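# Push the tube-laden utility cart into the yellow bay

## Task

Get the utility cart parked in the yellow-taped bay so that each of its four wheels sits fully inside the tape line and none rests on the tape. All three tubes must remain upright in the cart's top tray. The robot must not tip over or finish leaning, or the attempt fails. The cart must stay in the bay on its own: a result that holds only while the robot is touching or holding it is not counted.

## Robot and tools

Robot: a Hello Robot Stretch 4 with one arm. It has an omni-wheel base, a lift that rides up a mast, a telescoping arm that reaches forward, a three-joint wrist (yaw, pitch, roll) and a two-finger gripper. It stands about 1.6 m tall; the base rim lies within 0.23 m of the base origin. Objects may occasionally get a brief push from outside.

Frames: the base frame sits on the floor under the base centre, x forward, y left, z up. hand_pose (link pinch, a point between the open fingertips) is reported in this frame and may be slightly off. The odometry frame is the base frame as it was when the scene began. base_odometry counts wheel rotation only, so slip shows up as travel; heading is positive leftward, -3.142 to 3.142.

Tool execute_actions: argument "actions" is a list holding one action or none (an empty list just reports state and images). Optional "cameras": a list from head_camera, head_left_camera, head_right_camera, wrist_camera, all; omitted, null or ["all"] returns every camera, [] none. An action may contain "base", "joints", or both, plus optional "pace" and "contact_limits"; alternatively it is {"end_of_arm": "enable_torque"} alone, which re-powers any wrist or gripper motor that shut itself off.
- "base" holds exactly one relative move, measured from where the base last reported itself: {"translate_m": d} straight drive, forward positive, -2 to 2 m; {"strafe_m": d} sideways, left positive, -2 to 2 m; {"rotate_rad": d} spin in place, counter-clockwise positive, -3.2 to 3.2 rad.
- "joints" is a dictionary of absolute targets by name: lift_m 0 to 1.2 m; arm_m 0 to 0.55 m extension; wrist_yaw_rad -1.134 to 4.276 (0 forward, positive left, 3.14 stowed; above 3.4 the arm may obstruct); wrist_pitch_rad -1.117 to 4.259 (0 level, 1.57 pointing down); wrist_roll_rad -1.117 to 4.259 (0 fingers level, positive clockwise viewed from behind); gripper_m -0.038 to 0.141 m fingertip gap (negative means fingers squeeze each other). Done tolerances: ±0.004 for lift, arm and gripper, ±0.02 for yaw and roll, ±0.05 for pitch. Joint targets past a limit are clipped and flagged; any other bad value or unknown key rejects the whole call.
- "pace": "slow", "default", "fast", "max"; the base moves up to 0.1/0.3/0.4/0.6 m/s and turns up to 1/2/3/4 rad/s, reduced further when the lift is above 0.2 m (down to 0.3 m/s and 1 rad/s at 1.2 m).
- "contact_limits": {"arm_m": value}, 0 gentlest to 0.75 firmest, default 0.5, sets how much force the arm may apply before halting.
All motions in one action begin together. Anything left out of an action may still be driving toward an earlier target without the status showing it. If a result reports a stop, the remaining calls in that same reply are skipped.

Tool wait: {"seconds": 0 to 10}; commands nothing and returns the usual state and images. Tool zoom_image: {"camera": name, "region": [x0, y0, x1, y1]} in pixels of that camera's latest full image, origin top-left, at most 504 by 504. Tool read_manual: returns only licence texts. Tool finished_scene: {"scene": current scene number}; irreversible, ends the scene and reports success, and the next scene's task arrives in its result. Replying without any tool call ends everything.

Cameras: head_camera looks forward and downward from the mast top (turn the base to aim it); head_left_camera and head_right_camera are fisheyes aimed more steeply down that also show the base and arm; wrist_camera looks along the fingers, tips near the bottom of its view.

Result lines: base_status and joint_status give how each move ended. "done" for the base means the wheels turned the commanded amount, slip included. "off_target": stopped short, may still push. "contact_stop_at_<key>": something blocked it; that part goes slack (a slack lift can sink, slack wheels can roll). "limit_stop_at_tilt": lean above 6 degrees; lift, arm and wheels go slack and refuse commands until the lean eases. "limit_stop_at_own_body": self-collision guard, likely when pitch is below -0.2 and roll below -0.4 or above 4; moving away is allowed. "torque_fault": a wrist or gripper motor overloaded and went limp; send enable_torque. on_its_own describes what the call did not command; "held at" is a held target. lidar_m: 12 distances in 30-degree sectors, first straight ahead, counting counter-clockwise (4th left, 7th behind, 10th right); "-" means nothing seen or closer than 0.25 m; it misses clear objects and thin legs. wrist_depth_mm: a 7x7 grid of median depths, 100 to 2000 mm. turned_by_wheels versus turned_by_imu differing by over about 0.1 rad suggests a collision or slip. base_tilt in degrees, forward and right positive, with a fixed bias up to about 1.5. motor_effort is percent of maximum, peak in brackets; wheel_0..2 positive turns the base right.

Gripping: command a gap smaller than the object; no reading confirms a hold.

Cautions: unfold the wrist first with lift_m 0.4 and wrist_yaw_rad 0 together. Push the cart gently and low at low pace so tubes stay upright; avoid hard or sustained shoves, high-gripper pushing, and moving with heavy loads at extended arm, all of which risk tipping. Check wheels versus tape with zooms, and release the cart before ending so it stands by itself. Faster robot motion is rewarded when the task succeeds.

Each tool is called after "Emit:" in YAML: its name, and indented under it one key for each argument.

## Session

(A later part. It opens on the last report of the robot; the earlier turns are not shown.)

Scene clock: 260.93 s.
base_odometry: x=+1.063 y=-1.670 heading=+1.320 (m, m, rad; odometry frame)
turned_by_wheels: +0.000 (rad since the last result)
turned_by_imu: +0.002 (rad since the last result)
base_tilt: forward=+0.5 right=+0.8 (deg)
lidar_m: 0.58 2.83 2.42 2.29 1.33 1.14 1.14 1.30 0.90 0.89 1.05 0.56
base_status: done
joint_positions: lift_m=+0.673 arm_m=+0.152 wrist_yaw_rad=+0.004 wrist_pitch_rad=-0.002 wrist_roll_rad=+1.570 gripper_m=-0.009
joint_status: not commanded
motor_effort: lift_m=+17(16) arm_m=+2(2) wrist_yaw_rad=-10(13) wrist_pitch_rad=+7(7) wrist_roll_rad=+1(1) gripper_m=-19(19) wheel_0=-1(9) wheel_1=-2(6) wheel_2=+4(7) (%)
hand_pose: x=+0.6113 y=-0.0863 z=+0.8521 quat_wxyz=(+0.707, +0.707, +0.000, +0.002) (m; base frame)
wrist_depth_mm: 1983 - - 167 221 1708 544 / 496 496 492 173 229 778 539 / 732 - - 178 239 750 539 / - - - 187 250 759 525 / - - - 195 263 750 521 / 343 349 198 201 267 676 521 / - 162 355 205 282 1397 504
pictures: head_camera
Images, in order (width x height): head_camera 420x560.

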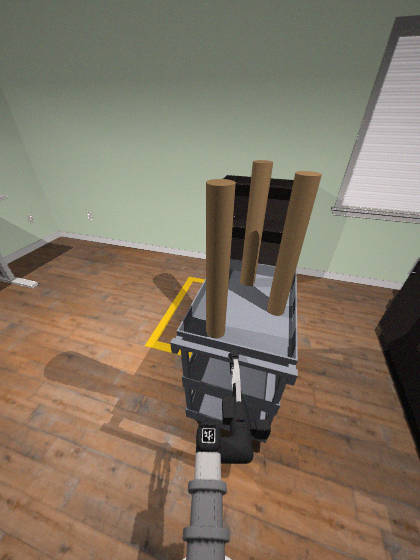

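Emit:
execute_actions:
  actions:
    - {"base":{"strafe_m":0.16},"pace":"slow"}
  cameras: []

Emit:
execute_actions:
  actions:
    - {"base":{"translate_m":-0.35},"pace":"slow"}
  cameras: []

Emit:
execute_actions:
  actions:
    - {"base":{"strafe_m":-0.22},"pace":"slow"}
  cameras: ["head_camera"]

Emit:
execute_actions:
  actions:
    - {"base":{"translate_m":0.4},"pace":"slow"}
  cameras: ["head_camera"]

Scene clock: 268.70 s.
base_odometry: x=+0.908 y=-1.630 heading=+1.319 (m, m, rad; odometry frame)
turned_by_wheels: +0.000 (rad since the last result)
turned_by_imu: +0.001 (rad since the last result)
base_tilt: forward=+0.4 right=+0.8 (deg)
lidar_m: 0.63 2.62 2.27 2.20 1.28 1.09 1.10 1.29 1.71 1.06 1.24 0.54
base_status: done
joint_positions: lift_m=+0.673 arm_m=+0.152 wrist_yaw_rad=-0.005 wrist_pitch_rad=-0.002 wrist_roll_rad=+1.570 gripper_m=-0.009
joint_status: not commanded
on_its_own: wrist_yaw_rad is at rest, and its effort (+18) is outside its rest range (-13 to +13)
motor_effort: lift_m=+17(16) arm_m=+2(2) wrist_yaw_rad=+18(23) wrist_pitch_rad=+7(7) wrist_roll_rad=+2(1) gripper_m=-16(20) wheel_0=-4(11) wheel_1=+2(5) wheel_2=-1(3) (%)
hand_pose: x=+0.6106 y=-0.0889 z=+0.8521 quat_wxyz=(+0.707, +0.707, -0.003, -0.001) (m; base frame)
wrist_depth_mm: 455 452 449 136 191 723 544 / 683 683 699 147 204 778 539 / - - - 158 220 768 530 / - - - 171 240 759 525 / 357 362 366 188 264 691 525 / 370 357 198 201 281 1661 517 / - - - 210 307 1499 473
pictures: none
No camera images: the call's "cameras" was empty. Leave "cameras" out to get every camera's image.

Scene clock: 273.50 s.
base_odometry: x=+0.821 y=-1.969 heading=+1.320 (m, m, rad; odometry frame)
turned_by_wheels: +0.000 (rad since the last result)
turned_by_imu: +0.002 (rad since the last result)
base_tilt: forward=+0.5 right=+0.7 (deg)
lidar_m: 0.61 2.72 2.41 1.56 0.89 0.75 0.76 0.89 1.53 1.03 1.15 0.59
base_status: done
joint_positions: lift_m=+0.673 arm_m=+0.152 wrist_yaw_rad=+0.004 wrist_pitch_rad=-0.002 wrist_roll_rad=+1.570 gripper_m=-0.009
joint_status: not commanded
motor_effort: lift_m=+17(17) arm_m=+2(2) wrist_yaw_rad=-11(17) wrist_pitch_rad=+7(7) wrist_roll_rad=+1(0) gripper_m=-18(19) wheel_0=-2(8) wheel_1=-3(5) wheel_2=+6(10) (%)
hand_pose: x=+0.6114 y=-0.0862 z=+0.8521 quat_wxyz=(+0.707, +0.707, +0.001, +0.002) (m; base frame)
wrist_depth_mm: - - - 165 218 1661 525 / 500 496 496 170 228 768 535 / 715 723 - 178 239 768 535 / - - - 187 249 759 525 / - - - 195 263 750 521 / 343 347 198 201 268 691 517 / - 162 364 206 283 1430 500
pictures: none
No camera images: the call's "cameras" was empty. Leave "cameras" out to get every camera's image.

Scene clock: 276.83 s.
base_odometry: x=+1.034 y=-2.024 heading=+1.320 (m, m, rad; odometry frame)
turned_by_wheels: +0.000 (rad since the last result)
turned_by_imu: +0.002 (rad since the last result)
base_tilt: forward=+0.5 right=+0.8 (deg)
lidar_m: 0.56 0.59 2.59 1.67 0.95 0.81 0.81 0.93 1.41 0.82 0.89 0.62
base_status: done
joint_positions: lift_m=+0.673 arm_m=+0.152 wrist_yaw_rad=+0.004 wrist_pitch_rad=-0.003 wrist_roll_rad=+1.570 gripper_m=-0.009
joint_status: not commanded
motor_effort: lift_m=+17(17) arm_m=+2(2) wrist_yaw_rad=-8(21) wrist_pitch_rad=+7(8) wrist_roll_rad=+1(1) gripper_m=-22(22) wheel_0=+4(11) wheel_1=+0(6) wheel_2=+2(5) (%)
hand_pose: x=+0.6113 y=-0.0864 z=+0.8521 quat_wxyz=(+0.707, +0.707, +0.000, +0.002) (m; base frame)
wrist_depth_mm: - - - 207 270 281 282 / - - - 207 270 1756 521 / 544 544 544 265 267 759 535 / - - - 205 266 750 525 / 723 723 741 204 264 741 525 / - - 198 201 264 741 521 / 322 315 325 200 260 640 508
pictures: head_camera
Images, in order (width x height): head_camera 420x560.

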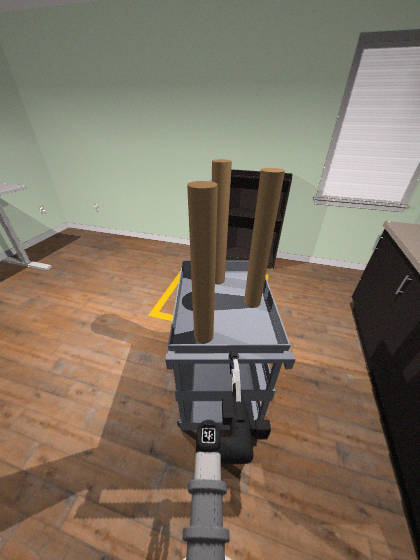

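Scene clock: 282.10 s.
base_odometry: x=+1.134 y=-1.636 heading=+1.320 (m, m, rad; odometry frame)
turned_by_wheels: +0.000 (rad since the last result)
turned_by_imu: +0.001 (rad since the last result)
base_tilt: forward=+0.5 right=+0.9 (deg)
lidar_m: 0.54 0.55 2.47 2.38 1.42 1.19 1.20 1.38 0.84 0.85 1.00 0.62
base_status: done
joint_positions: lift_m=+0.673 arm_m=+0.152 wrist_yaw_rad=-0.002 wrist_pitch_rad=-0.003 wrist_roll_rad=+1.570 gripper_m=-0.010
joint_status: not commanded
motor_effort: lift_m=+17(16) arm_m=+2(2) wrist_yaw_rad=+9(14) wrist_pitch_rad=+8(8) wrist_roll_rad=+1(0) gripper_m=-17(17) wheel_0=+1(6) wheel_1=+2(6) wheel_2=-5(9) (%)
hand_pose: x=+0.6108 y=-0.0881 z=+0.8522 quat_wxyz=(+0.707, +0.707, -0.002, +0.000) (m; base frame)
wrist_depth_mm: 1983 1983 1983 253 - 1708 1205 / - - - 294 310 330 325 / - - - 283 294 1708 500 / 549 559 564 273 282 715 521 / - - - 209 273 750 525 / 699 699 198 200 262 723 517 / 336 310 - 194 249 647 508
pictures: head_camera
Images, in order (width x height): head_camera 420x560.

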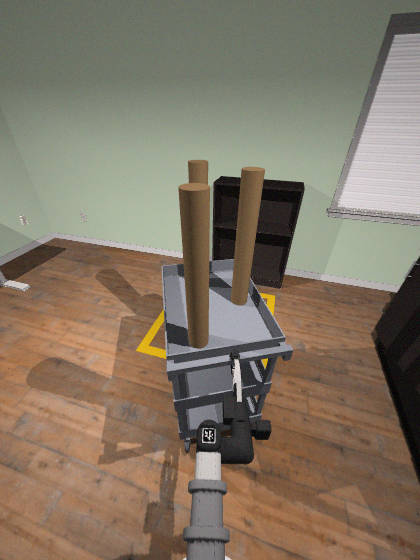

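Emit:
execute_actions:
  actions:
    - {"base":{"strafe_m":0.13},"pace":"slow"}
  cameras: []

Emit:
execute_actions:
  actions:
    - {"base":{"translate_m":0.4},"pace":"slow"}
  cameras: ["head_camera"]

Scene clock: 287.77 s.
base_odometry: x=+1.008 y=-1.604 heading=+1.319 (m, m, rad; odometry frame)
turned_by_wheels: +0.000 (rad since the last result)
turned_by_imu: +0.001 (rad since the last result)
base_tilt: forward=+0.5 right=+0.8 (deg)
lidar_m: 0.57 2.70 2.33 2.35 1.37 1.17 1.17 1.35 0.98 0.97 1.16 0.61
base_status: done
joint_positions: lift_m=+0.673 arm_m=+0.152 wrist_yaw_rad=-0.004 wrist_pitch_rad=-0.003 wrist_roll_rad=+1.570 gripper_m=-0.009
joint_status: not commanded
on_its_own: wrist_yaw_rad is at rest, and its effort (+15) is outside its rest range (-13 to +13)
motor_effort: lift_m=+16(16) arm_m=+2(2) wrist_yaw_rad=+15(22) wrist_pitch_rad=+8(8) wrist_roll_rad=+2(0) gripper_m=-18(20) wheel_0=-4(11) wheel_1=+1(5) wheel_2=-3(3) (%)
hand_pose: x=+0.6107 y=-0.0885 z=+0.8521 quat_wxyz=(+0.707, +0.707, -0.002, +0.000) (m; base frame)
wrist_depth_mm: - - - 208 271 281 283 / - - - 206 271 1756 512 / 544 544 544 266 270 741 535 / - - - 204 265 750 530 / 723 723 732 202 265 750 521 / - - 199 200 262 732 517 / 319 314 324 198 259 647 512
pictures: none
No camera images: the call's "cameras" was empty. Leave "cameras" out to get every camera's image.

Scene clock: 293.03 s.
base_odometry: x=+1.107 y=-1.217 heading=+1.320 (m, m, rad; odometry frame)
turned_by_wheels: +0.000 (rad since the last result)
turned_by_imu: +0.003 (rad since the last result)
base_tilt: forward=+0.5 right=+0.8 (deg)
lidar_m: 0.55 0.53 2.22 2.22 1.84 1.56 1.57 1.79 1.09 1.10 1.29 0.62
base_status: done
joint_positions: lift_m=+0.673 arm_m=+0.152 wrist_yaw_rad=-0.001 wrist_pitch_rad=-0.003 wrist_roll_rad=+1.570 gripper_m=-0.010
joint_status: not commanded
motor_effort: lift_m=+17(16) arm_m=+2(2) wrist_yaw_rad=+2(16) wrist_pitch_rad=+8(8) wrist_roll_rad=+1(1) gripper_m=-14(20) wheel_0=+2(6) wheel_1=+3(5) wheel_2=-4(11) (%)
hand_pose: x=+0.6110 y=-0.0876 z=+0.8521 quat_wxyz=(+0.707, +0.707, -0.001, +0.001) (m; base frame)
wrist_depth_mm: 1618 1661 1708 251 1397 1397 1182 / 1708 1708 1708 293 303 330 329 / 1756 1756 1756 283 291 1537 500 / 554 559 559 272 281 732 530 / 1921 1921 1921 208 271 741 525 / 699 707 198 200 262 741 521 / 332 309 - 193 248 647 517
pictures: head_camera
Images, in order (width x height): head_camera 420x560.

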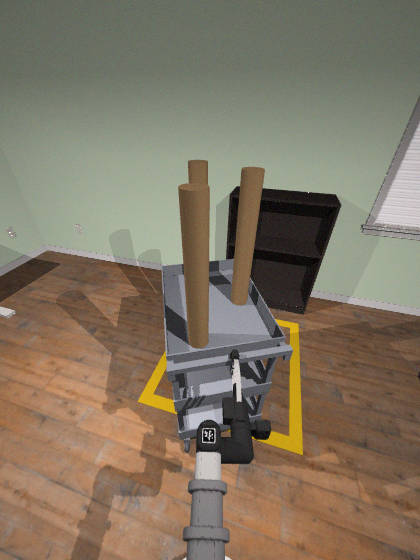

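Emit:
execute_actions:
  actions:
    - {"base":{"strafe_m":0.38},"pace":"slow"}
  cameras: []

Emit:
execute_actions:
  actions:
    - {"base":{"translate_m":0.3},"pace":"slow"}
  cameras: ["head_camera","head_left_camera"]

Scene clock: 301.73 s.
base_odometry: x=+0.739 y=-1.122 heading=+1.319 (m, m, rad; odometry frame)
turned_by_wheels: -0.001 (rad since the last result)
turned_by_imu: +0.001 (rad since the last result)
base_tilt: forward=+0.4 right=+0.8 (deg)
lidar_m: 0.60 2.14 1.86 1.85 1.71 1.46 1.45 1.68 1.46 1.47 1.72 0.57
base_status: done
joint_positions: lift_m=+0.673 arm_m=+0.152 wrist_yaw_rad=-0.003 wrist_pitch_rad=-0.002 wrist_roll_rad=+1.570 gripper_m=-0.009
joint_status: not commanded
motor_effort: lift_m=+17(17) arm_m=+2(2) wrist_yaw_rad=+8(22) wrist_pitch_rad=+7(8) wrist_roll_rad=+0(1) gripper_m=-21(21) wheel_0=-5(10) wheel_1=+0(5) wheel_2=-1(4) (%)
hand_pose: x=+0.6107 y=-0.0883 z=+0.8521 quat_wxyz=(+0.707, +0.707, -0.002, +0.000) (m; base frame)
wrist_depth_mm: 469 473 484 157 211 750 525 / 1808 1808 504 164 221 768 535 / 699 715 723 171 232 759 530 / 1983 1921 1921 182 244 750 530 / 1983 1921 - 192 260 732 521 / 343 345 198 200 267 654 517 / - - - 206 286 1430 484
pictures: none
No camera images: the call's "cameras" was empty. Leave "cameras" out to get every camera's image.

Scene clock: 306.03 s.
base_odometry: x=+0.814 y=-0.832 heading=+1.319 (m, m, rad; odometry frame)
turned_by_wheels: +0.000 (rad since the last result)
turned_by_imu: +0.003 (rad since the last result)
base_tilt: forward=+0.5 right=+0.7 (deg)
lidar_m: 0.62 2.29 1.77 1.78 2.05 1.76 1.76 2.03 1.54 1.55 1.84 0.50
base_status: done
joint_positions: lift_m=+0.673 arm_m=+0.152 wrist_yaw_rad=+0.001 wrist_pitch_rad=-0.003 wrist_roll_rad=+1.570 gripper_m=-0.010
joint_status: not commanded
motor_effort: lift_m=+17(17) arm_m=+2(2) wrist_yaw_rad=+0(13) wrist_pitch_rad=+8(8) wrist_roll_rad=+2(0) gripper_m=-17(15) wheel_0=+3(7) wheel_1=+4(6) wheel_2=-3(12) (%)
hand_pose: x=+0.6111 y=-0.0872 z=+0.8521 quat_wxyz=(+0.707, +0.707, -0.001, +0.001) (m; base frame)
wrist_depth_mm: 634 1464 1205 112 168 647 544 / 1499 1499 668 122 183 723 535 / 1576 1618 1576 137 201 768 530 / 1618 1661 1661 152 223 707 530 / 349 353 357 175 255 647 512 / 1808 1756 197 195 286 1661 500 / 1808 1756 1808 207 330 1430 452
pictures: head_camera, head_left_camera
Images, in order (width x height): head_camera 420x560, head_left_camera 420x672.

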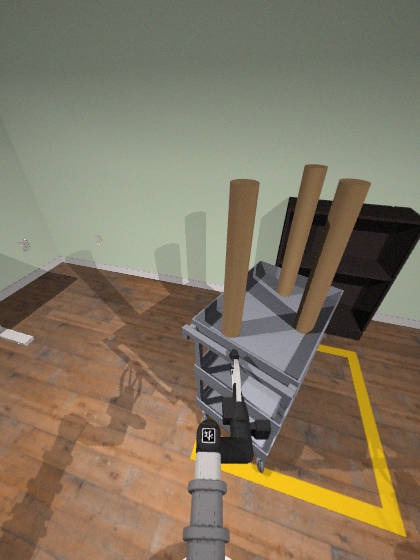

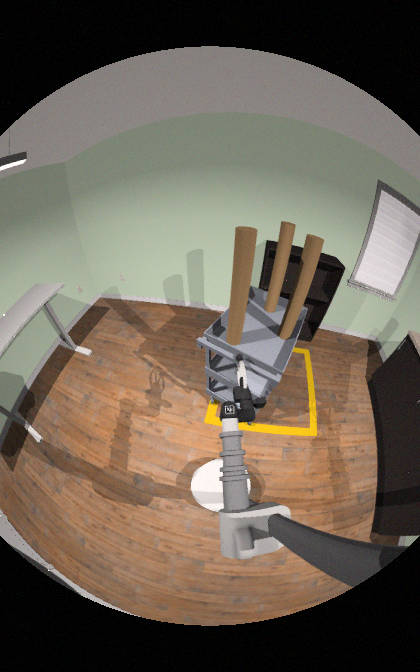

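Emit:
execute_actions:
  actions:
    - {"base":{"translate_m":0.07},"pace":"slow"}
  cameras: []

Emit:
execute_actions:
  actions:
    - {"base":{"strafe_m":-0.33},"pace":"slow"}
  cameras: ["head_camera","head_left_camera"]

Scene clock: 312.10 s.
base_odometry: x=+0.831 y=-0.764 heading=+1.320 (m, m, rad; odometry frame)
turned_by_wheels: +0.000 (rad since the last result)
turned_by_imu: +0.002 (rad since the last result)
base_tilt: forward=+0.4 right=+0.7 (deg)
lidar_m: 0.61 2.23 1.76 1.76 2.11 1.84 1.83 2.12 1.56 1.56 1.83 0.50
base_status: done
joint_positions: lift_m=+0.673 arm_m=+0.152 wrist_yaw_rad=+0.000 wrist_pitch_rad=-0.003 wrist_roll_rad=+1.570 gripper_m=-0.010
joint_status: not commanded
motor_effort: lift_m=+17(17) arm_m=+2(2) wrist_yaw_rad=+4(2) wrist_pitch_rad=+8(8) wrist_roll_rad=+1(1) gripper_m=-18(20) wheel_0=+4(7) wheel_1=+3(6) wheel_2=-4(8) (%)
hand_pose: x=+0.6110 y=-0.0874 z=+0.8521 quat_wxyz=(+0.707, +0.707, -0.001, +0.001) (m; base frame)
wrist_depth_mm: 609 615 621 104 159 647 539 / 1499 1430 1464 112 175 691 539 / 1537 1537 1499 127 194 759 530 / 370 384 1537 143 218 699 525 / 349 351 355 169 256 1661 521 / 1756 1708 198 193 290 1661 488 / 1756 1756 1808 206 362 413 442
pictures: none
No camera images: the call's "cameras" was empty. Leave "cameras" out to get every camera's image.

Scene clock: 316.53 s.
base_odometry: x=+1.151 y=-0.846 heading=+1.320 (m, m, rad; odometry frame)
turned_by_wheels: +0.000 (rad since the last result)
turned_by_imu: +0.003 (rad since the last result)
base_tilt: forward=+0.5 right=+0.8 (deg)
lidar_m: 0.59 2.15 2.08 2.09 2.22 1.91 1.91 1.44 1.24 1.25 1.48 0.57
base_status: done
joint_positions: lift_m=+0.673 arm_m=+0.152 wrist_yaw_rad=+0.004 wrist_pitch_rad=-0.003 wrist_roll_rad=+1.570 gripper_m=-0.009
joint_status: not commanded
motor_effort: lift_m=+17(17) arm_m=+2(2) wrist_yaw_rad=-12(17) wrist_pitch_rad=+8(8) wrist_roll_rad=+1(2) gripper_m=-17(17) wheel_0=+5(11) wheel_1=-1(4) wheel_2=+0(3) (%)
hand_pose: x=+0.6114 y=-0.0862 z=+0.8521 quat_wxyz=(+0.707, +0.707, +0.001, +0.002) (m; base frame)
wrist_depth_mm: 1308 1336 1308 165 219 1336 564 / 492 492 496 169 227 778 535 / 1397 1397 1366 175 236 759 535 / 1499 1499 1499 182 246 759 525 / 1499 1537 1576 190 256 732 521 / 340 340 198 196 259 691 521 / 1708 162 343 200 273 585 508
pictures: head_camera, head_left_camera
Images, in order (width x height): head_camera 420x560, head_left_camera 420x672.

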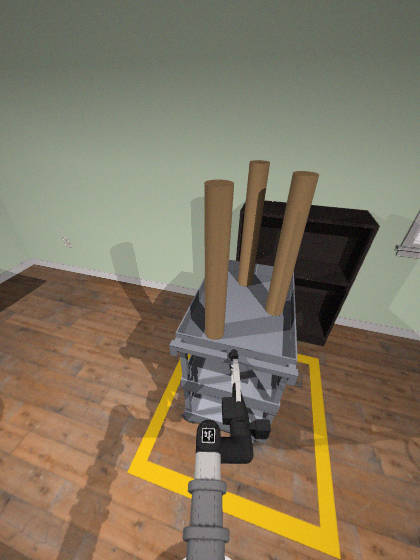

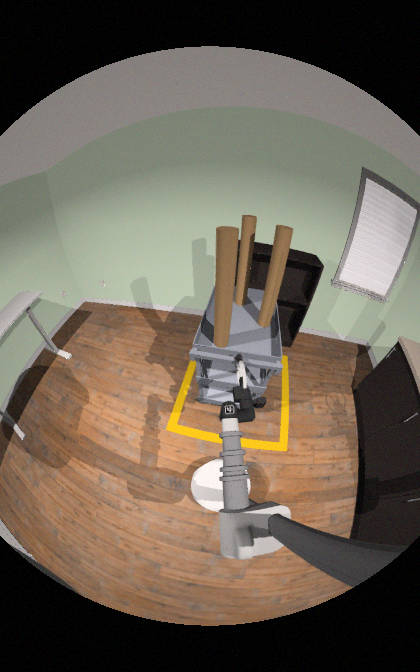

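Emit:
execute_actions:
  actions:
    - {"base":{"translate_m":-0.07},"pace":"slow"}
  cameras: []

Emit:
execute_actions:
  actions:
    - {"joints":{"gripper_m":0.08}}
  cameras: []

Emit:
execute_actions:
  actions:
    - {"joints":{"arm_m":0.01}}
  cameras: []

Emit:
execute_actions:
  actions:
    - {"base":{"strafe_m":0.55}}
  cameras: ["head_camera","head_right_camera"]

Emit:
zoom_image:
  camera: "head_camera"
  region: [200,280,420,520]

Scene clock: 323.97 s.
base_odometry: x=+1.134 y=-0.914 heading=+1.320 (m, m, rad; odometry frame)
turned_by_wheels: +0.000 (rad since the last result)
turned_by_imu: +0.002 (rad since the last result)
base_tilt: forward=+0.4 right=+0.8 (deg)
lidar_m: 0.60 2.22 2.10 2.11 2.16 1.84 1.85 2.13 1.23 1.22 1.44 0.58
base_status: done
joint_positions: lift_m=+0.673 arm_m=+0.152 wrist_yaw_rad=+0.000 wrist_pitch_rad=-0.002 wrist_roll_rad=+1.570 gripper_m=-0.009
joint_status: not commanded
motor_effort: lift_m=+16(17) arm_m=+2(2) wrist_yaw_rad=+3(13) wrist_pitch_rad=+7(7) wrist_roll_rad=+0(1) gripper_m=-18(23) wheel_0=-5(6) wheel_1=-2(5) wheel_2=+4(10) (%)
hand_pose: x=+0.6110 y=-0.0874 z=+0.8521 quat_wxyz=(+0.707, +0.707, -0.001, +0.001) (m; base frame)
wrist_depth_mm: 1397 1366 1397 174 229 1336 500 / 504 504 508 178 236 759 539 / 1537 1464 1464 182 242 768 530 / 715 715 732 187 250 759 525 / 1618 1618 1618 192 257 741 521 / 343 343 198 197 262 699 517 / 336 162 336 199 268 597 512
pictures: none
No camera images: the call's "cameras" was empty. Leave "cameras" out to get every camera's image.

Scene clock: 325.63 s.
base_odometry: x=+1.133 y=-0.914 heading=+1.320 (m, m, rad; odometry frame)
turned_by_wheels: +0.000 (rad since the last result)
turned_by_imu: +0.001 (rad since the last result)
base_tilt: forward=+0.5 right=+0.8 (deg)
lidar_m: 0.58 2.22 2.09 2.10 2.13 1.84 1.83 2.10 1.22 1.22 1.45 0.58
base_status: not commanded
joint_positions: lift_m=+0.673 arm_m=+0.152 wrist_yaw_rad=+0.000 wrist_pitch_rad=+0.002 wrist_roll_rad=+1.570 gripper_m=+0.080
joint_status: all done
motor_effort: lift_m=+17(16) arm_m=+2(2) wrist_yaw_rad=+2(8) wrist_pitch_rad=-6(9) wrist_roll_rad=+1(1) gripper_m=-5(16) wheel_0=-3(5) wheel_1=+0(2) wheel_2=+1(4) (%)
hand_pose: x=+0.6110 y=-0.0875 z=+0.8508 quat_wxyz=(+0.707, +0.707, +0.001, -0.001) (m; base frame)
wrist_depth_mm: 1366 1430 1366 177 235 1366 477 / 504 512 512 182 241 723 530 / 1464 1499 1499 187 248 750 521 / 723 723 750 192 255 750 521 / 1576 1661 1618 198 262 732 517 / 342 345 212 263 214 691 508 / 342 336 340 151 277 609 508
pictures: none
No camera images: the call's "cameras" was empty. Leave "cameras" out to get every camera's image.

Scene clock: 327.10 s.
base_odometry: x=+1.133 y=-0.914 heading=+1.320 (m, m, rad; odometry frame)
turned_by_wheels: +0.000 (rad since the last result)
turned_by_imu: +0.001 (rad since the last result)
base_tilt: forward=+0.5 right=+0.7 (deg)
lidar_m: 0.58 2.21 2.11 2.11 2.15 1.84 1.84 2.14 1.22 1.23 1.47 0.60
base_status: not commanded
joint_positions: lift_m=+0.673 arm_m=+0.011 wrist_yaw_rad=+0.000 wrist_pitch_rad=+0.003 wrist_roll_rad=+1.570 gripper_m=+0.080
joint_status: all done
motor_effort: lift_m=+16(17) arm_m=-5(6) wrist_yaw_rad=+4(2) wrist_pitch_rad=-7(7) wrist_roll_rad=+1(1) gripper_m=+3(6) wheel_0=-3(4) wheel_1=+0(0) wheel_2=+1(1) (%)
hand_pose: x=+0.4702 y=-0.0874 z=+0.8507 quat_wxyz=(+0.707, +0.707, +0.001, -0.001) (m; base frame)
wrist_depth_mm: 1537 1537 1537 306 1464 1464 1205 / 1537 1537 1537 368 387 627 449 / 1618 1576 676 382 1618 750 539 / 1661 854 891 389 1042 750 521 / 1756 1708 1756 402 1042 732 473 / 477 477 213 413 213 707 430 / 1921 1921 1863 150 1863 603 439
pictures: none
No camera images: the call's "cameras" was empty. Leave "cameras" out to get every camera's image.

Scene clock: 330.27 s.
base_odometry: x=+0.601 y=-0.777 heading=+1.320 (m, m, rad; odometry frame)
turned_by_wheels: +0.000 (rad since the last result)
turned_by_imu: +0.001 (rad since the last result)
base_tilt: forward=+0.5 right=+0.8 (deg)
lidar_m: 2.05 1.80 1.56 1.57 1.94 1.71 1.71 1.98 1.75 1.75 0.85 0.73
base_status: done
joint_positions: lift_m=+0.673 arm_m=+0.011 wrist_yaw_rad=+0.000 wrist_pitch_rad=+0.003 wrist_roll_rad=+1.570 gripper_m=+0.080
joint_status: not commanded
motor_effort: lift_m=+17(17) arm_m=-5(5) wrist_yaw_rad=+1(3) wrist_pitch_rad=-7(8) wrist_roll_rad=+0(0) gripper_m=-3(2) wheel_0=+1(10) wheel_1=-1(9) wheel_2=+1(1) (%)
hand_pose: x=+0.4702 y=-0.0874 z=+0.8506 quat_wxyz=(+0.707, +0.707, +0.001, -0.001) (m; base frame)
wrist_depth_mm: 1618 1661 1618 778 1464 778 904 / 1708 1708 1708 1708 1708 1661 1060 / 1708 1708 1808 1808 1808 1708 1182 / 1808 1808 1863 1808 1863 1708 1182 / 1921 1921 1921 1921 1921 1661 1160 / 1983 1983 212 - 214 1661 1182 / - - - 150 - 1499 1118
pictures: head_camera, head_right_camera
Images, in order (width x height): head_camera 420x560, head_right_camera 420x672.

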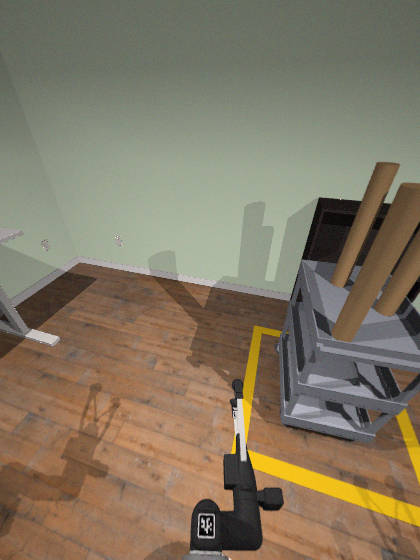

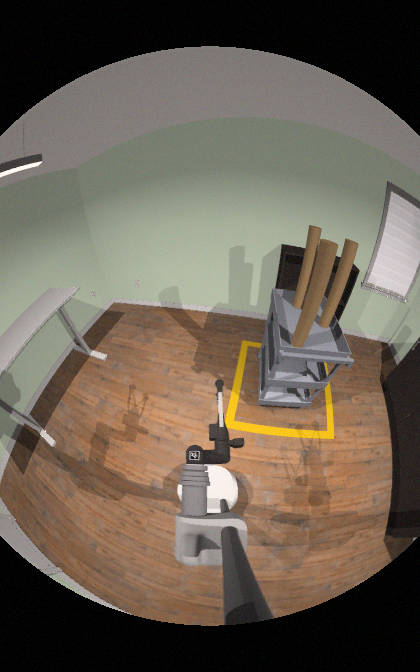

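Region (200, 280, 420, 520) of head_camera's 420x560 image, scaled by 2.100, with more detail than that image has; it fills the left 462 columns of this view, and the rest is white.

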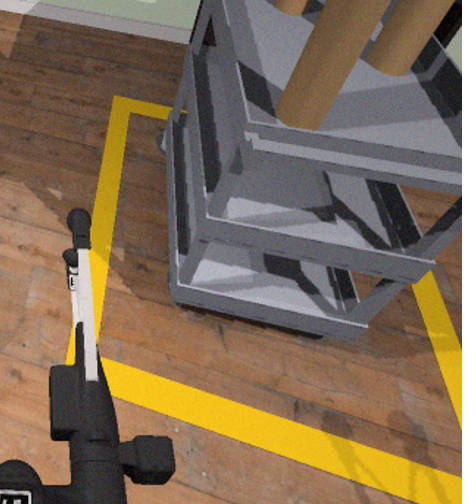

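Emit:
finished_scene:
  scene: 2

The scene is finished: the task was done.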